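# Fetch lamp-indicated tools from chest drawers into tray

## Task

Check the board for the lit lamp beside a tool picture. Pull that tool out of the chest, set it down entirely within the tray, release it, and close all drawers completely, which makes the next lamp light. Repeat until no lamp is lit. At the end the fetched tools must remain in the tray, every other tool must be in the chest, and the tray must hold nothing else. Everything must stay in place on its own, not held by the robot, and the gripper must be open and moved away.

## Robot and tools

Robot: a single arm ending in a two-finger parallel gripper. Its base may sit tilted relative to the table and may stand on a block or post, which the clearance check treats as part of the arm. Five cameras, each 896x504, are returned in this order: cam_head_left, cam_head_right, cam_high, cam_low, cam_wrist. Occasionally something briefly pulls on a held part or shoves a loose object.

Frames. The state line reports the gripper in the scene frame: origin on the table top under the base, +z up, +y to the left when facing along +x. end_effector_position is in metres, end_effector_quat_wxyz is the orientation. The printed position can be off, more so far from the base. Commands instead use the gripper's own axes: fingers point along +z and close along y. The reported point lies between the pads when shut; closed fingertips reach about 33 mm past it, fully open ones about 9 mm, and closing pushes the tips roughly 24 mm further out, so keep that clearance above surfaces.

A row is 9 numbers, each in [-1, 1]: dx, dy, dz, rx, ry, rz, position, force_limit, speed. The first six are an offset (not a pose) from the gripper's measured pose at the start of the current action, in gripper axes; every row in an action refers to that same start, not to the row before. For the first action of a call, the start is the last pose a result showed. Scale: 1.0 = 0.6 m or 180 degrees, so 0.1 is 60 mm or 18 degrees; rx, ry, rz form one rotation vector. position is an absolute finger setting: +1 fully open (140 mm), about -0.8 pads touching, -1 closes until blocked. force_limit: -1 about 14 N, 0 about 60 N, +1 about 107 N (for parts up to 40 mm wide). speed is finger speed: -1 about 30 mm/s, 0 about 140, +1 about 250.

execute_actions(actions): a list of up to 15 actions, run in sequence; each action is a list of up to 15 rows, one per 1/30 s step, and a short action repeats its final row to fill 15 steps (0.5 s). An empty list just returns state and images. Each step the commanded pose is clipped to 70 mm and 16 degrees from the measured pose; damped inverse kinematics favours position over orientation. After an action the arm goes on at most to the last clipped pose, so large offsets need further actions. The Hand target line shows where the controller is heading.

move(target, speed, blocking): target is one 9-number row, an offset in gripper axes from the pose in the most recent result that shows one. The gripper follows a straight path lasting 0.5 to 10 s (longer paths halt short), rotating the shorter way. speed is in m/s, 0.002 to 0.5, default 0.25; turning is capped at twice that in rad/s. Finger values are sent at the start. The path ignores obstacles, the gripper may lag, stray or exceed speed near a straight arm. The result adds a move: line: done, off_target, moving, held or fault, plus limits (paced = pose clipped; held = a check blocked steps, after which the arm can surge) and distance to target. With blocking=false you get a result after 0.5 s and the arm keeps going; you must call wait or stop before any new rows or moves.

wait(seconds): 0 to 10; the arm keeps its last command, a running move continues, and the wait returns early when it ends. stop(): brakes a running move, needing room to slow; the fingers keep moving. zoom_image(camera, region): region is [x0, y0, x1, y1] in pixels of that camera's latest image, top-left origin, at most 504 by 504. finished_scene(scene): pass the current scene number; it ends the scene irreversibly after the arm holds its last command and reports success. Replying without any tool call ends everything.

Gripping: send position -1 and look for object_status 2. Codes: 0 moving, 1 blocked while opening, 2 blocked while closing, 3 reached target or pads met (a thin item may still be held). Stopped fingers stay until position changes by 0.01 or more or the object yields. To squeeze harder while at 2, raise force_limit and switch position between -1 and -0.98. position_measured is in counts, non-linear: 3 fully open, 230 pads together.

Warnings: a pose unreachable line means the clearance check altered or blocked the command. If contact torque hits a joint's limit the arm halts 10 s and drops the rest of the call. Limits (N m): waist 35, shoulder 35, upper arm roll 32, elbow 30, forearm roll 12, wrist pitch 12, wrist roll 12, held weight included. Joint ranges (rad): waist -2.744 to 2.744, shoulder -1.784 to 1.784, upper arm roll -2.901 to 2.901, elbow -3.042 to -0.152, forearm roll -2.807 to 2.807, wrist pitch 0.544 to 4.517, wrist roll -3.016 to 3.016. Holding loads heats motors, even while you are composing a reply, since the simulation runs on; MOTOR HOT warns, and OVER-TEMPERATURE FAULT means braking until cool. Never push or knock anything off the table; avoid drops, slips, slams and hard presses. Faster contacts strike harder and targets far beyond the contact press harder. Quick, smooth, low-effort motion is preferred.

Each tool is called as a command line: name --argument value for each argument, lists and objects as JSON in quotes; but a table of rows of numbers goes row by row, as --pt "numbers of a row", without its own name.

## Session

execute_actions --actions '[]'

Scene clock: 0.00 s.
end_effector_position=(+0.2190, -0.1631, +0.2345) position_measured=3 object_status=3 end_effector_quat_wxyz=(-0.107, +0.192, +0.974, +0.054)
Joint positions: [-0.792 -0.547  0.182 -2.764  0.103  1.981  1.218]
Joint velocities: [ 0.001 -0.    -0.001  0.002  0.    -0.001  0.001]
Hand target: +0.219, -0.163, +0.234; -0.107, +0.192, +0.974, +0.054

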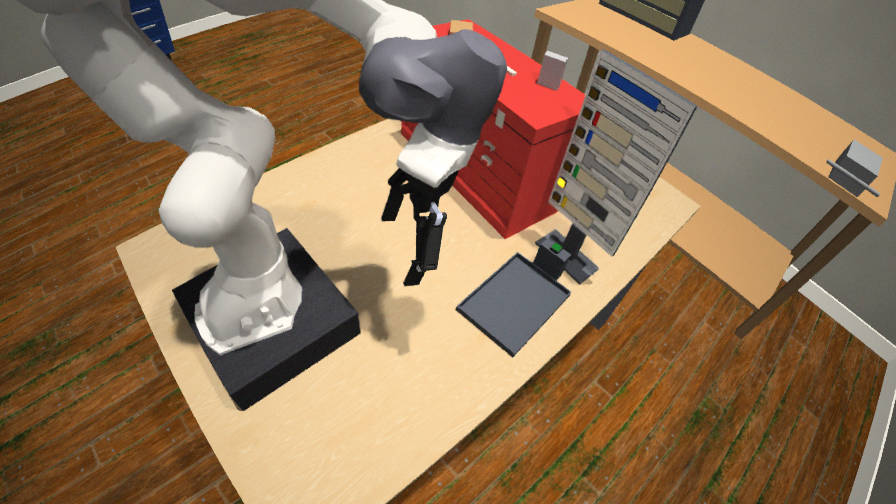

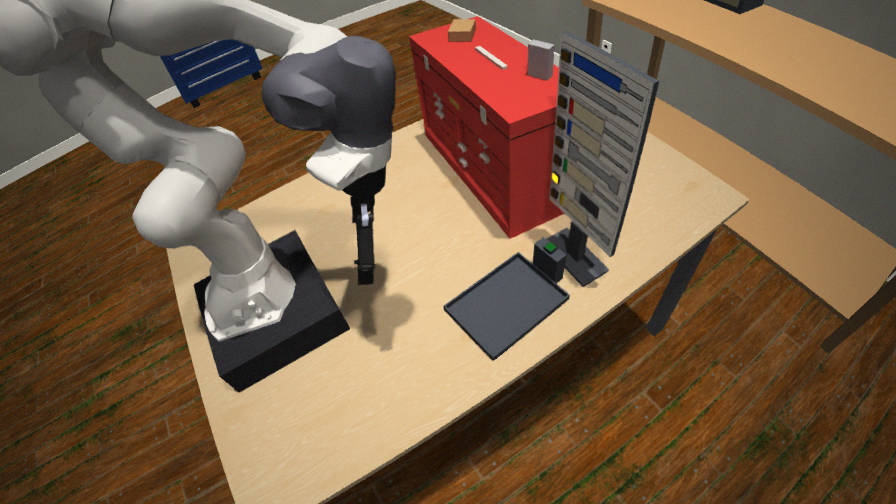

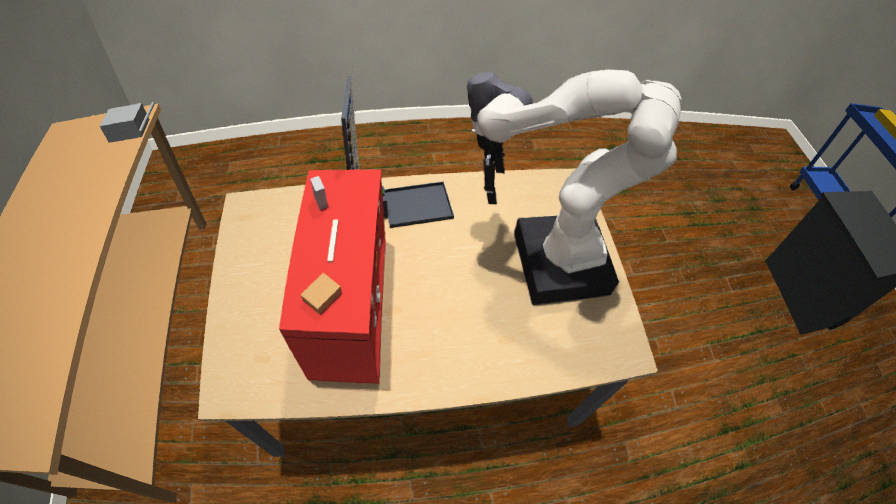

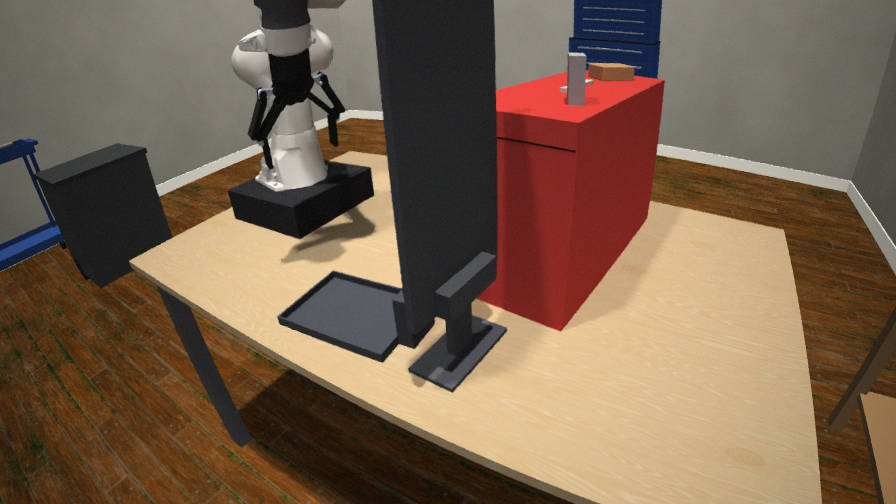

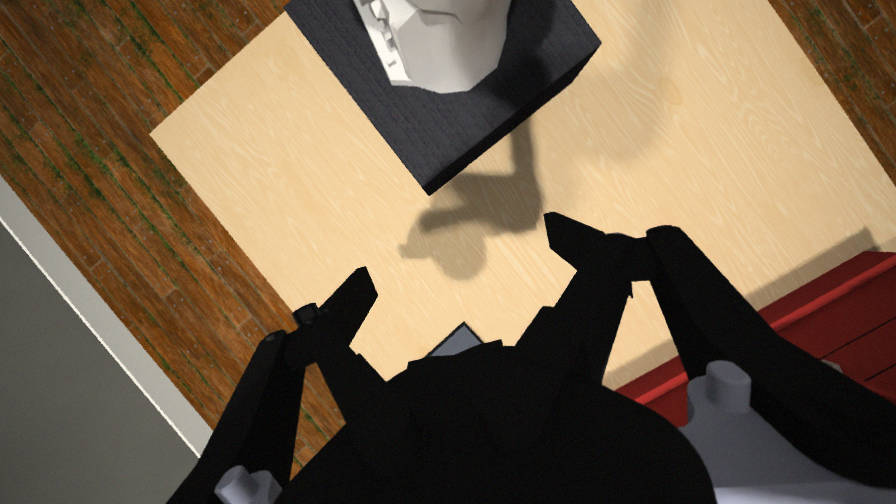

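zoom_image --camera "cam_head_left" --region '[530,40,710,270]'

zoom_image --camera "cam_head_right" --region '[400,10,580,250]'

zoom_image --camera "cam_high" --region '[260,150,480,400]'

Region (530, 40, 710, 270) of cam_head_left's 896x504 image, scaled by 2.191, with more detail than that image has; it fills the left 394 columns of this view, and the rest is white.

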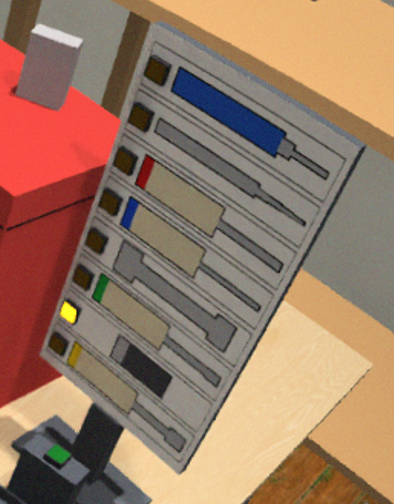

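Region (400, 10, 580, 250) of cam_head_right's 896x504 image, scaled by 2.100, with more detail than that image has; it fills the left 378 columns of this view, and the rest is white.

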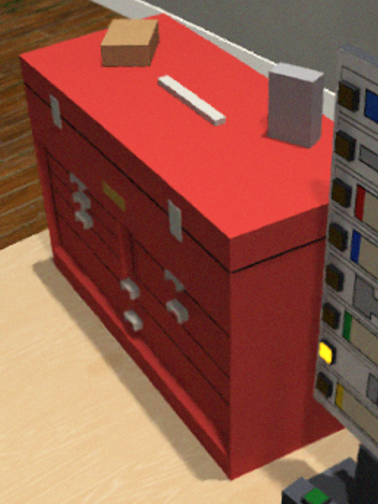

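Region (260, 150, 480, 400) of cam_high's 896x504 image, scaled by 2.016, with more detail than that image has; it fills the left 444 columns of this view, and the rest is white.

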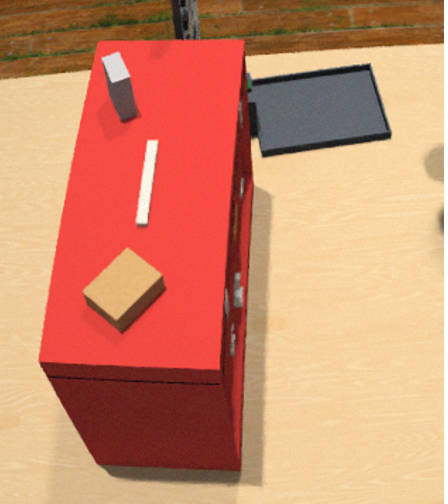

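move --target '[-0.1303,0.4470,-0.0622,0.0857,-0.0282,-0.6205,-0.3,0,0]' --speed 0.5

Scene clock: 70.40 s.
end_effector_position=(+0.3984, +0.0518, +0.2665) position_measured=167 object_status=3 end_effector_quat_wxyz=(+0.002, +0.702, -0.712, -0.003)
Joint positions: [ 0.197 -0.399 -0.034 -2.589 -0.006  2.187  0.142]
Joint velocities: [ 0.001 -0.001  0.     0.001 -0.     0.001 -0.031]
Hand target: +0.400, +0.052, +0.267; +0.002, +0.707, -0.707, -0.002
Off the commanded pose: 0.004 m, 1 deg.
move: off_target

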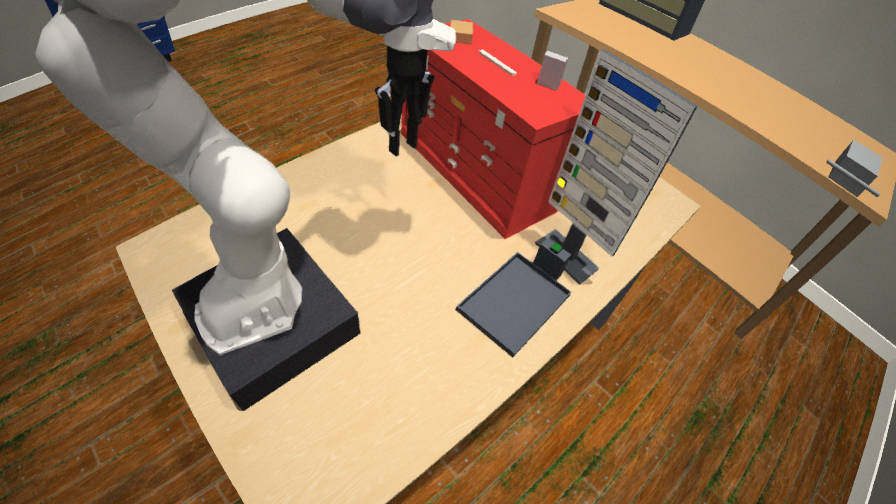

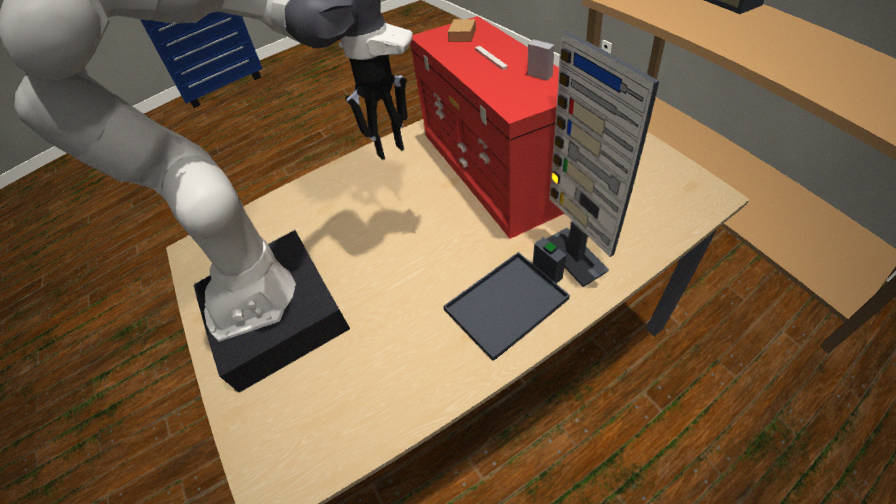

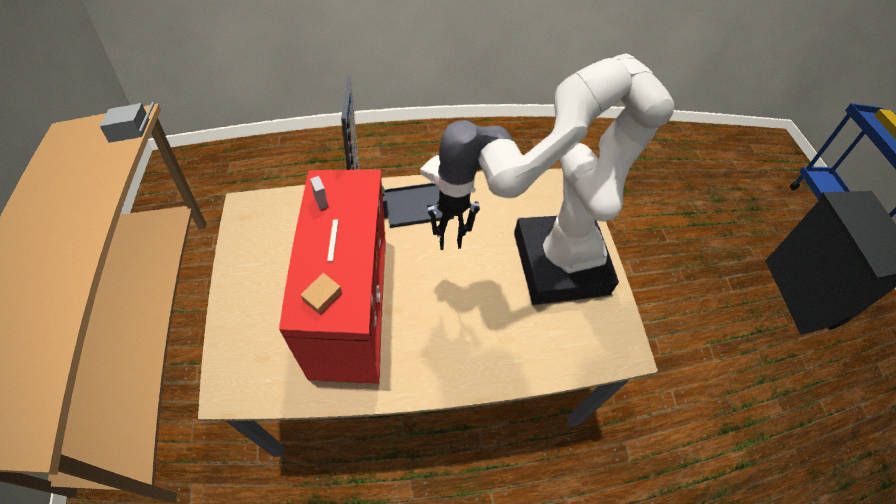

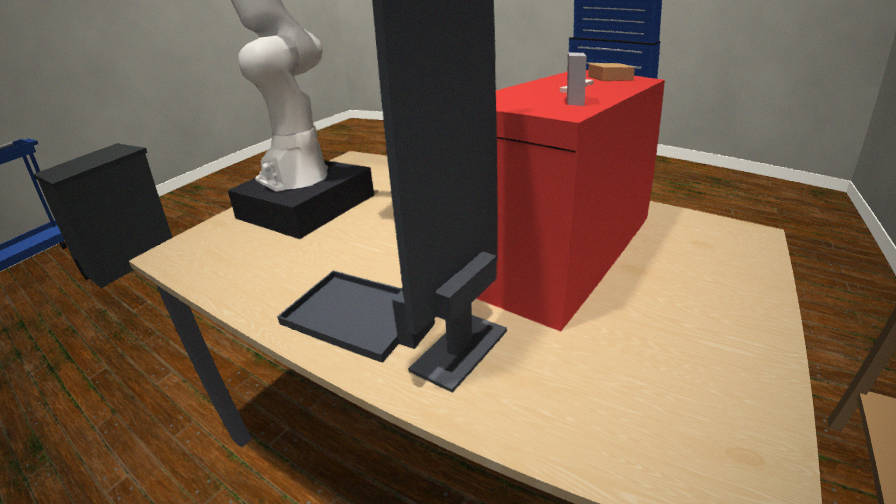

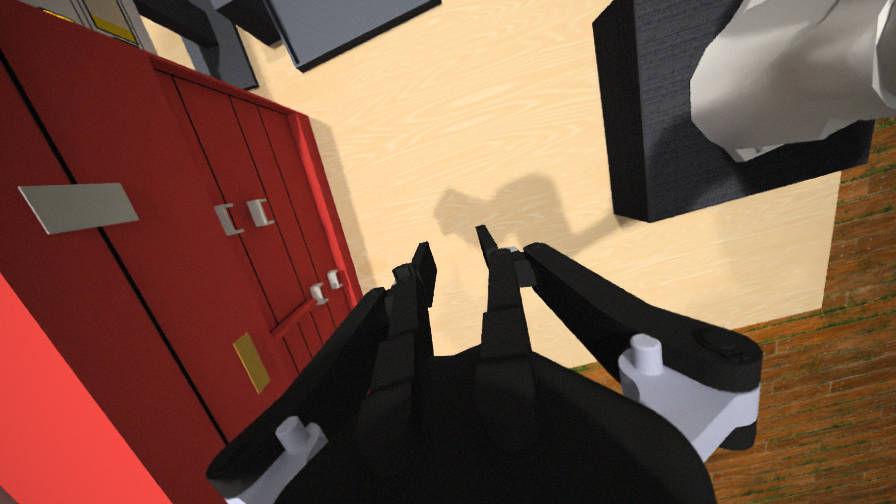

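move --target '[-0.278,-0.2073,0.0663,0.2564,0.2811,-0.4195,-0.3,0,0]' --speed 0.45

Scene clock: 85.53 s.
end_effector_position=(+0.5172, +0.2147, +0.2194) position_measured=167 object_status=3 end_effector_quat_wxyz=(+0.032, +0.862, -0.040, +0.504)
Joint positions: [-0.091 -0.036  0.755 -2.648 -2.078  2.432  1.056]
Joint velocities: [ 0.001 -0.001 -0.001 -0.001 -0.003 -0.004  0.032]
Hand target: +0.516, +0.216, +0.218; +0.029, +0.862, -0.043, +0.504
Off the commanded pose: 0.010 m, 2 deg.
move: off_target

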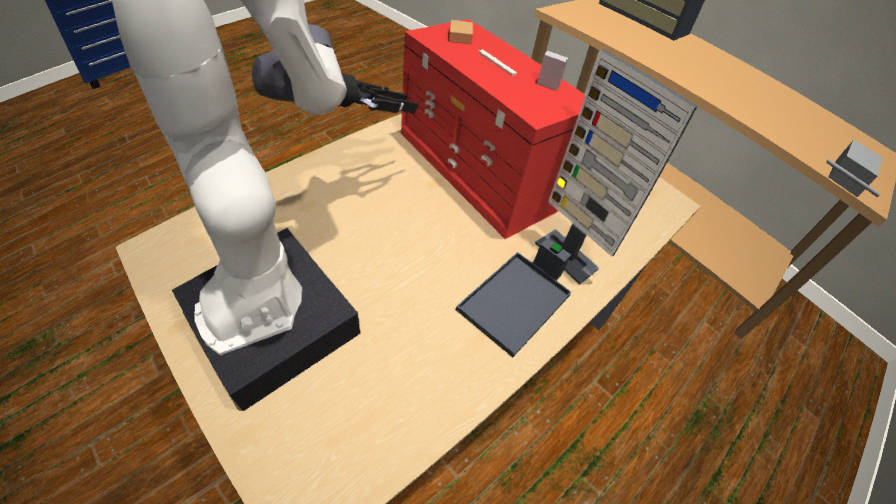

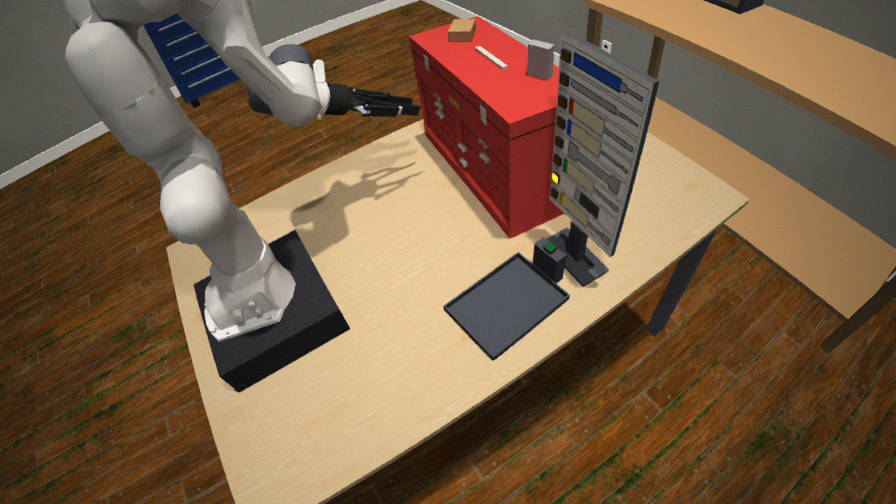

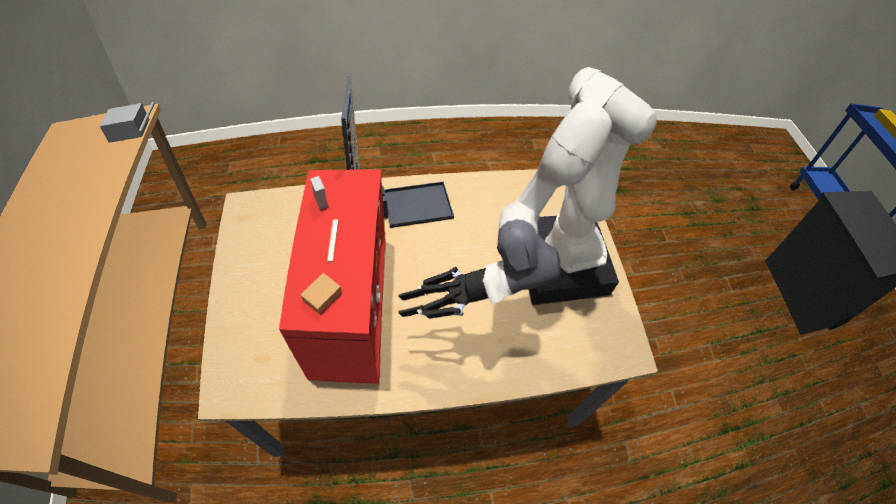

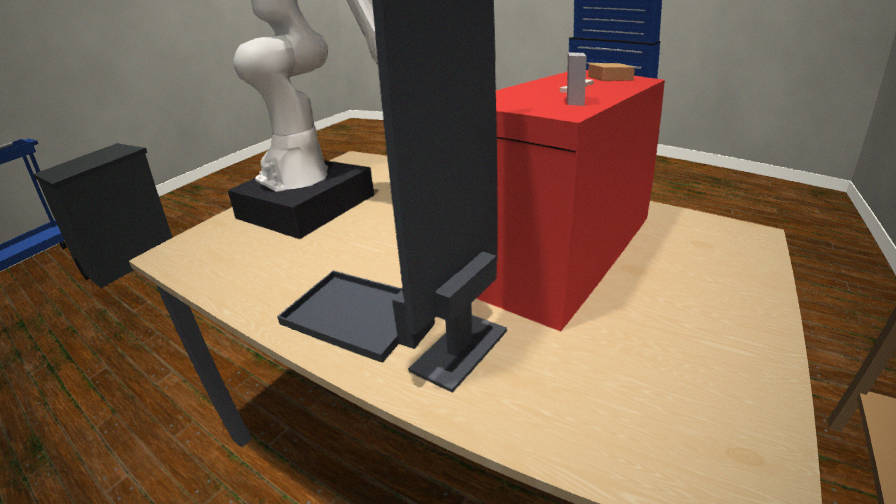

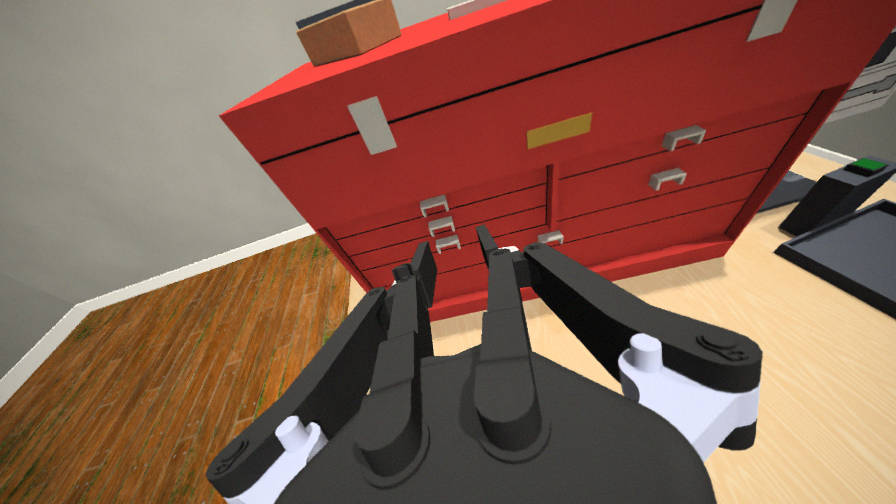

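zoom_image --camera "cam_wrist" --region '[380,150,560,310]'

Region (380, 150, 560, 310) of cam_wrist's 896x504 image, scaled by 2.800, with more detail than that image has.

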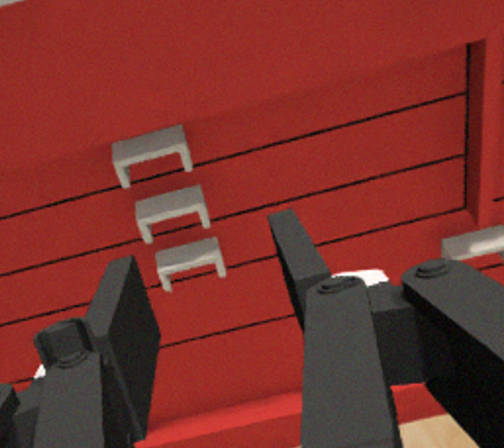

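move --target '[0.013,-0.015,0.0978,0,0.0105,0,-0.3,0,0]' --speed 0.15

zoom_image --camera "cam_wrist" --region '[380,150,560,310]'

Scene clock: 104.80 s.
end_effector_position=(+0.5720, +0.2169, +0.1971) position_measured=167 object_status=3 end_effector_quat_wxyz=(+0.032, +0.855, -0.042, +0.516)
Joint positions: [-0.107  0.198  0.711 -2.516 -2.211  2.299  1.047]
Joint velocities: [ 0.001  0.002 -0.001  0.001 -0.003 -0.01  -0.008]
Hand target: +0.573, +0.217, +0.198; +0.033, +0.854, -0.039, +0.518
Off the commanded pose: 0.001 m, 0 deg.
move: done

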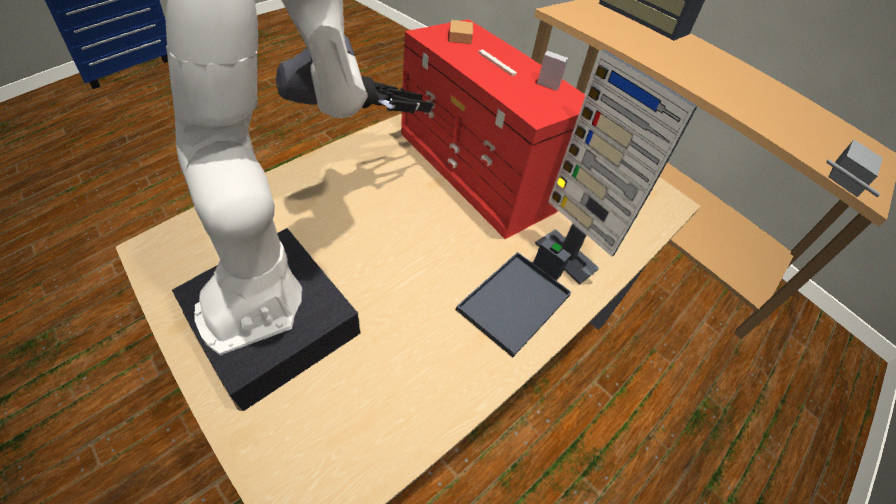

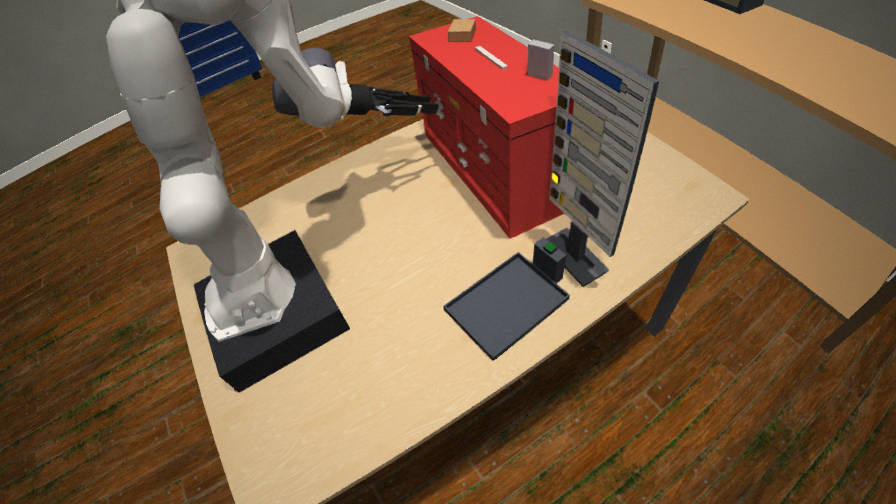

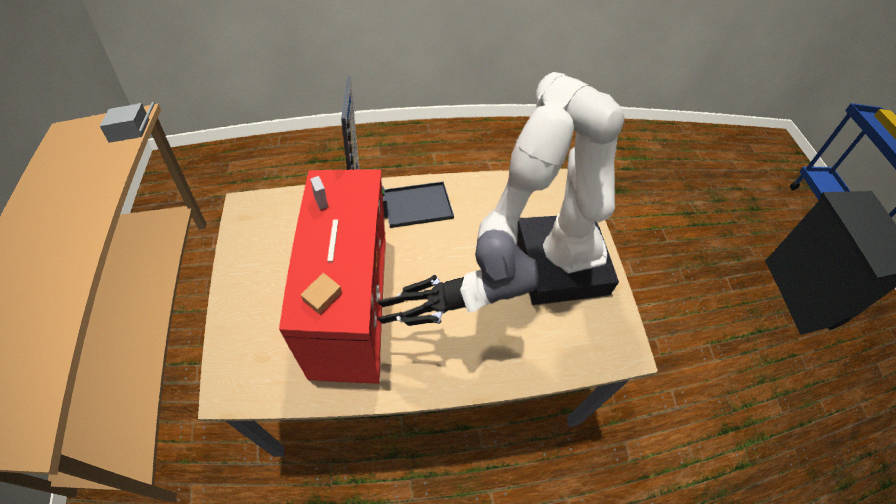

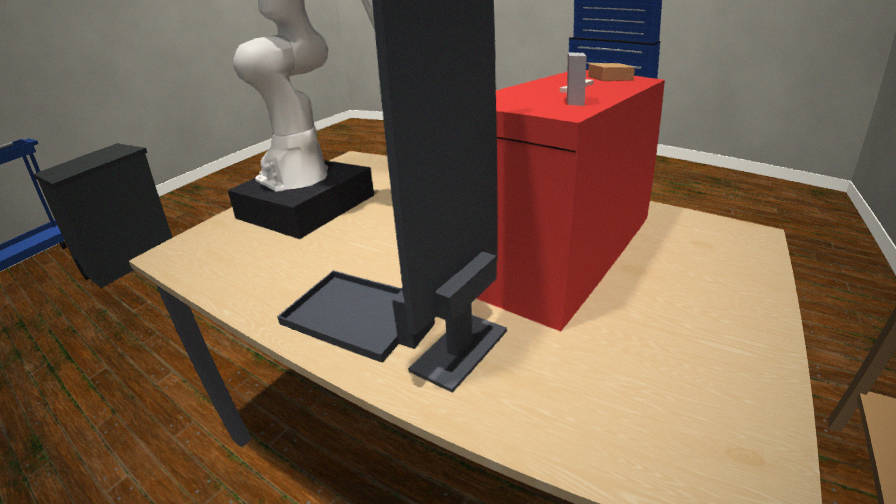

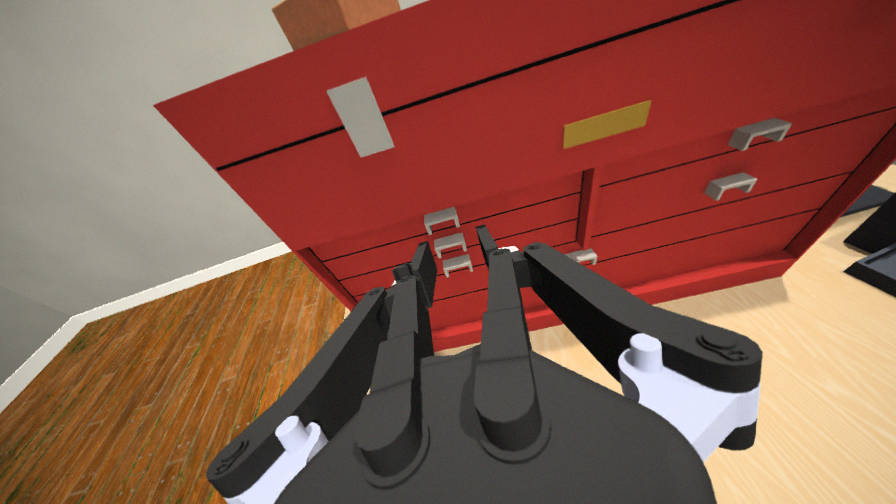

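Region (380, 150, 560, 310) of cam_wrist's 896x504 image, scaled by 2.800, with more detail than that image has.

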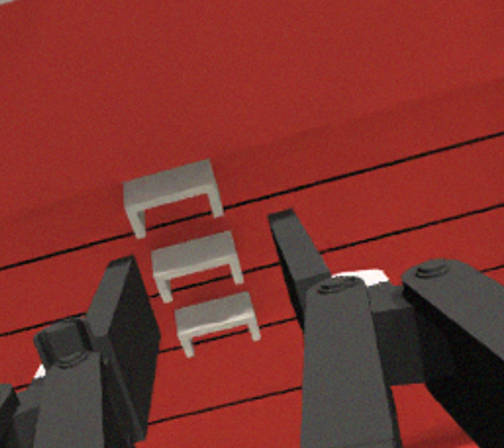

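execute_actions --actions '[[[0.001,-0.002,0.0024,0,0,0,-0.3,0,0],[0.0025,-0.004,0.0058,0,0,0,-0.3,0,0],[0.004,-0.006,0.0093,0,0,0,-0.3,0,0],[0.0058,-0.0075,0.0135,0,0,0,-0.3,0,0],[0.0076,-0.0075,0.0177,0,0,0,-0.3,0,0],[0.0094,-0.0075,0.0219,0,0,0,-0.3,0,0],[0.0112,-0.0075,0.026,0,0,0,-0.3,0,0],[0.0128,-0.0075,0.0298,0,0,0,-0.3,0,0],[0.0142,-0.0075,0.033,0,0,0,-0.3,0,0],[0.0153,-0.0075,0.0356,0,0,0,-0.3,0,0],[0.0161,-0.0075,0.0375,0,0,0,-0.3,0,0],[0.0165,-0.0075,0.0384,0,0,0,-0.3,0,0]]]'

wait --seconds 0.5

zoom_image --camera "cam_wrist" --region '[380,150,560,310]'

Scene clock: 118.43 s.
end_effector_position=(+0.5942, +0.2199, +0.1959) position_measured=167 object_status=3 end_effector_quat_wxyz=(+0.028, +0.854, -0.047, +0.517)
Joint positions: [-0.111  0.255  0.693 -2.455 -2.23   2.298  1.026]
Joint velocities: [-0.     0.006 -0.003  0.004 -0.006 -0.    -0.035]
Hand target: +0.597, +0.219, +0.196; +0.031, +0.855, -0.042, +0.516
Off the commanded pose: 0.003 m, 1 deg.

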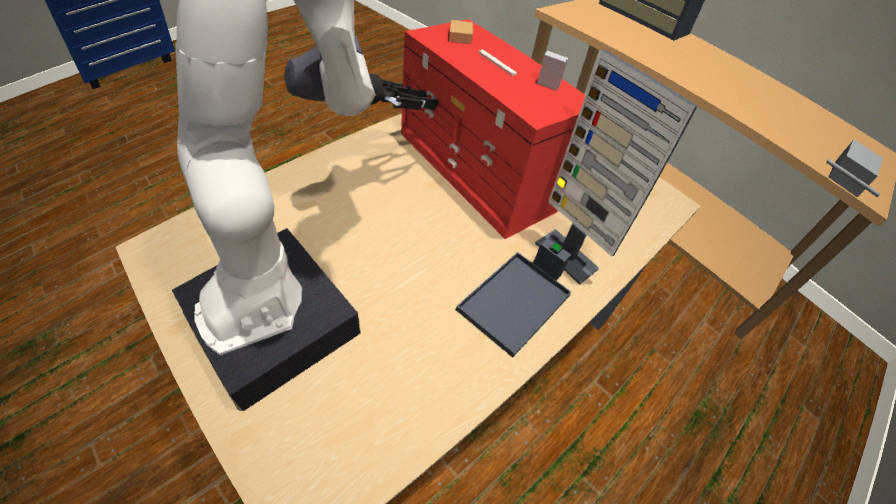

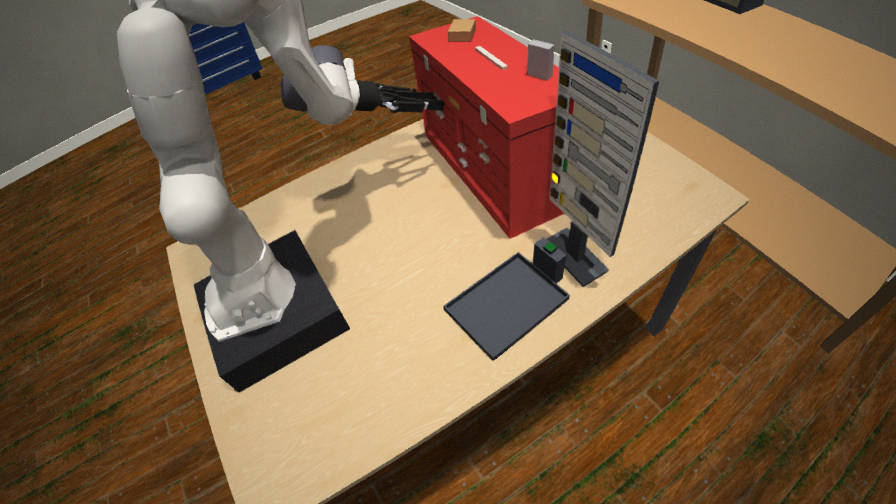

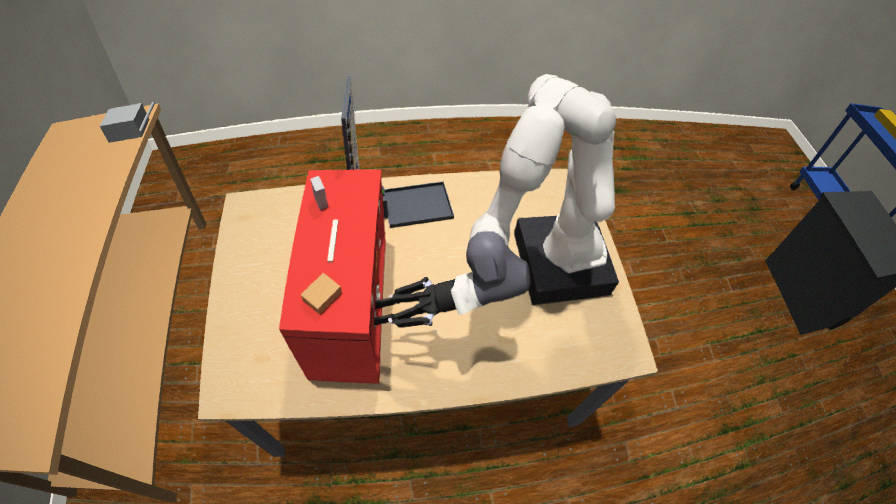

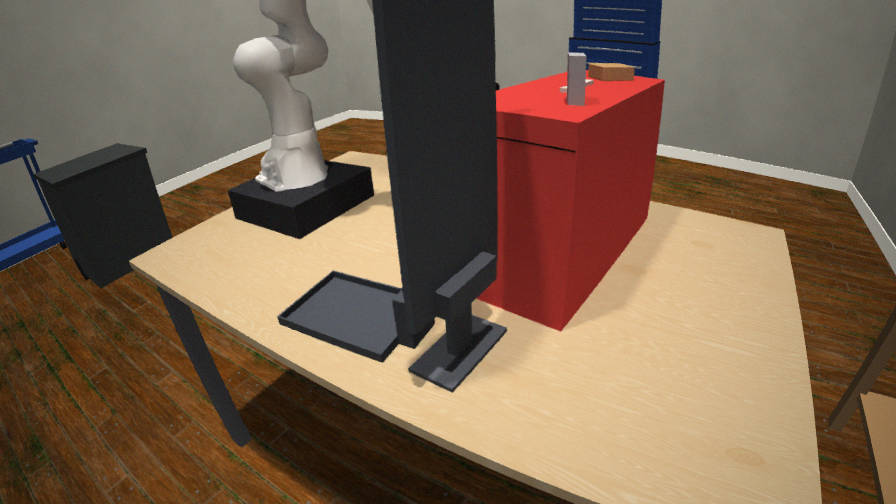

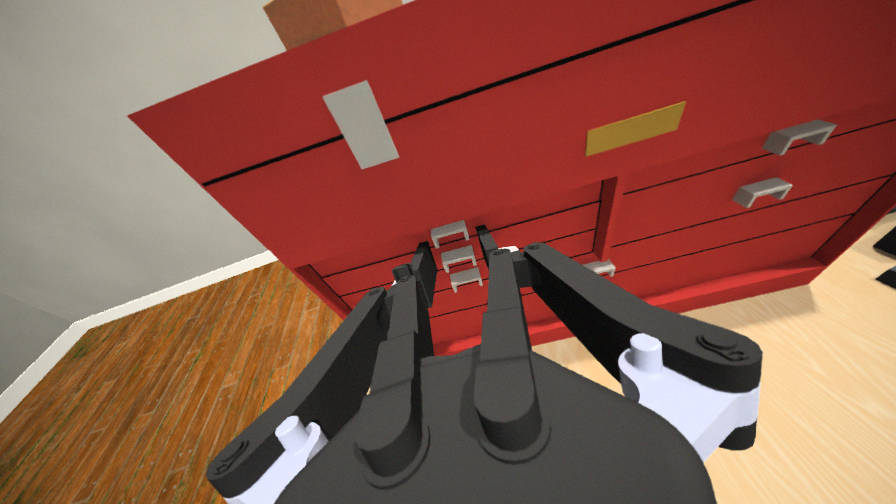

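Scene clock: 118.93 s.
end_effector_position=(+0.5943, +0.2198, +0.1957) position_measured=167 object_status=3 end_effector_quat_wxyz=(+0.030, +0.855, -0.043, +0.516)
Joint positions: [-0.111  0.255  0.692 -2.454 -2.23   2.298  1.018]
Joint velocities: [-0.     0.     0.    -0.     0.     0.001 -0.007]
Hand target: +0.597, +0.219, +0.196; +0.031, +0.855, -0.042, +0.516
Off the commanded pose: 0.003 m, 0 deg.
wait: 0.50 s; at rest by 0.17 s

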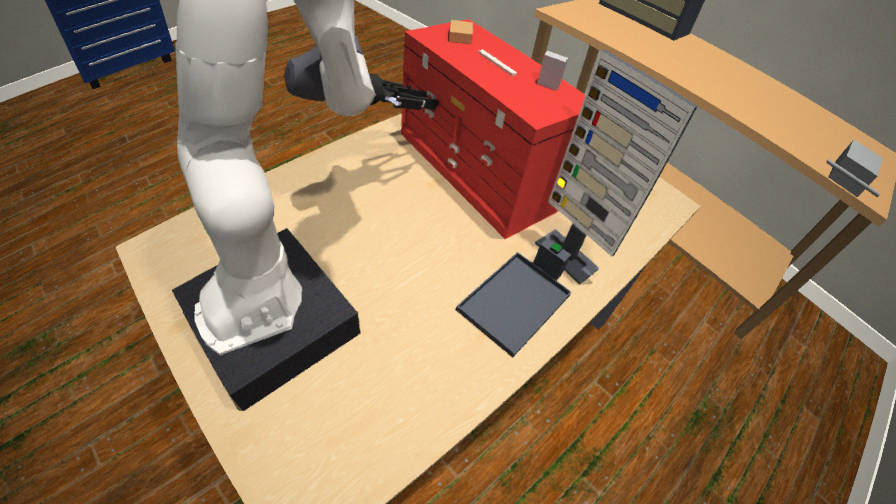

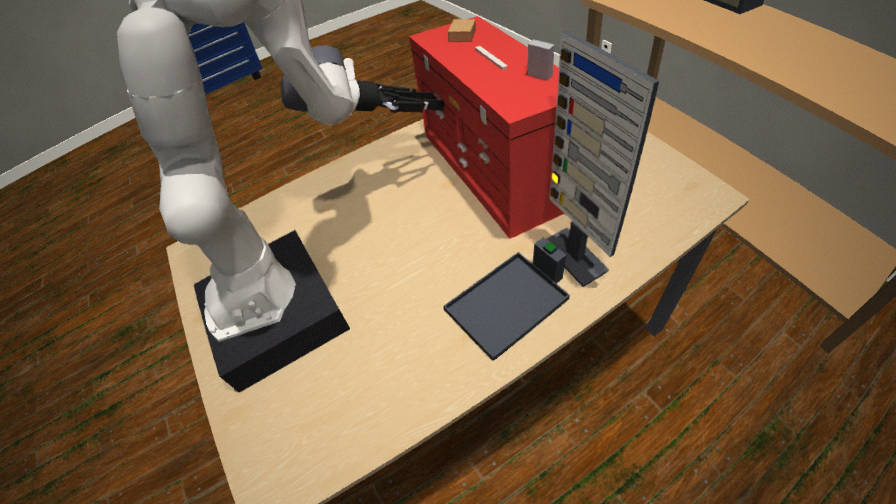

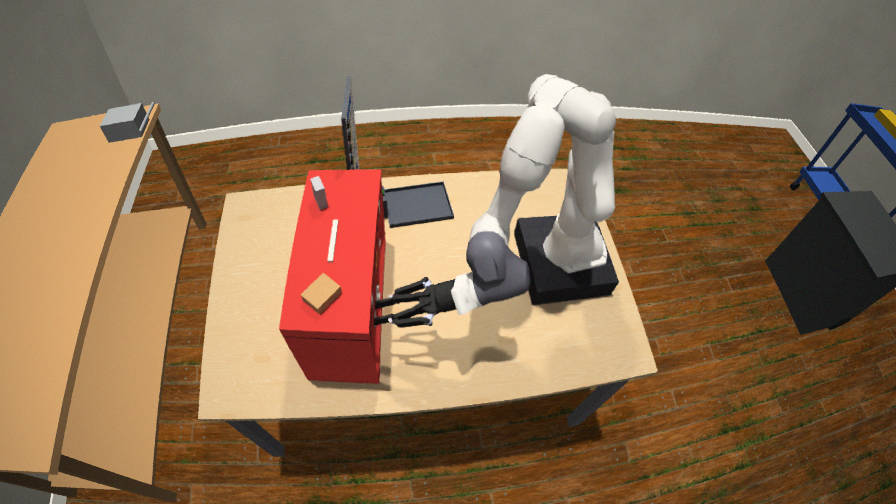

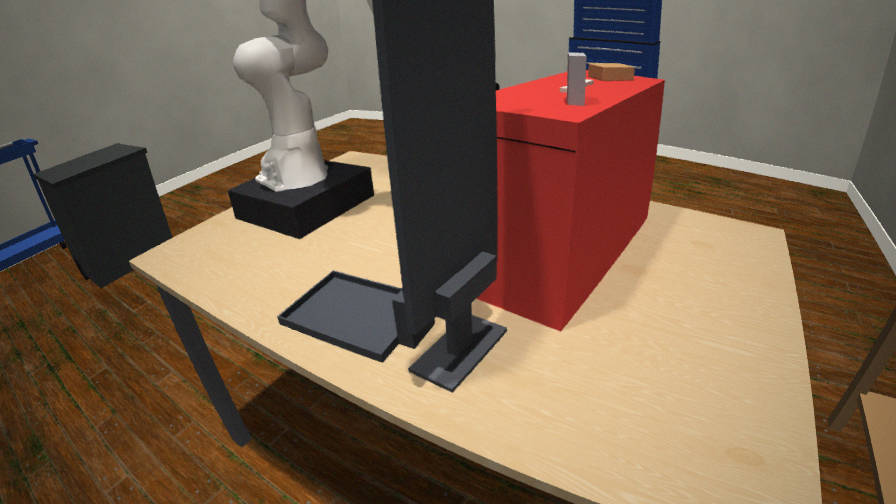

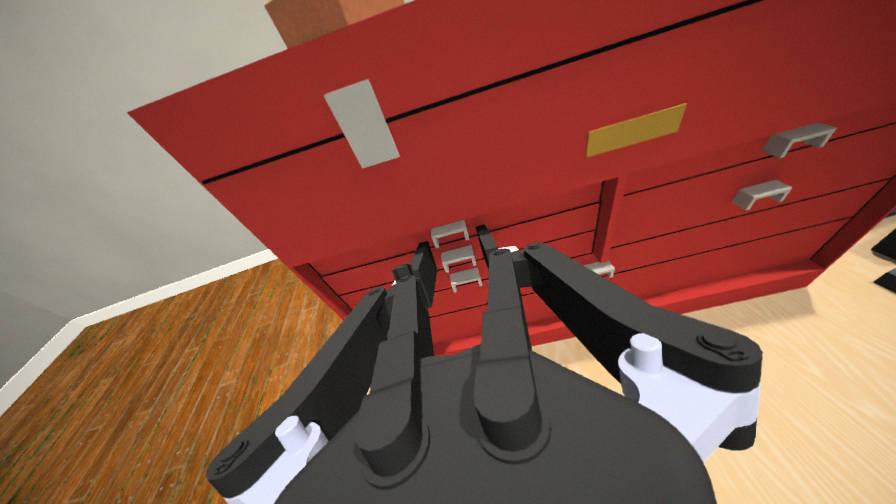

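Region (380, 150, 560, 310) of cam_wrist's 896x504 image, scaled by 2.800, with more detail than that image has.

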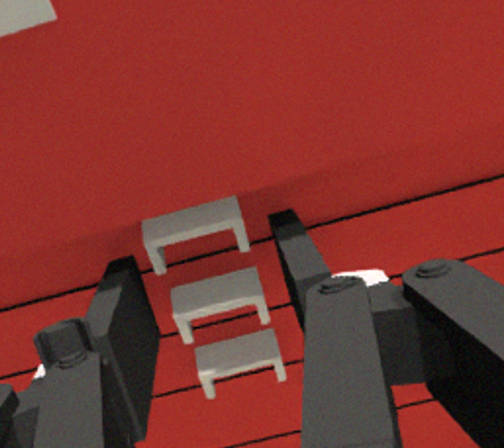

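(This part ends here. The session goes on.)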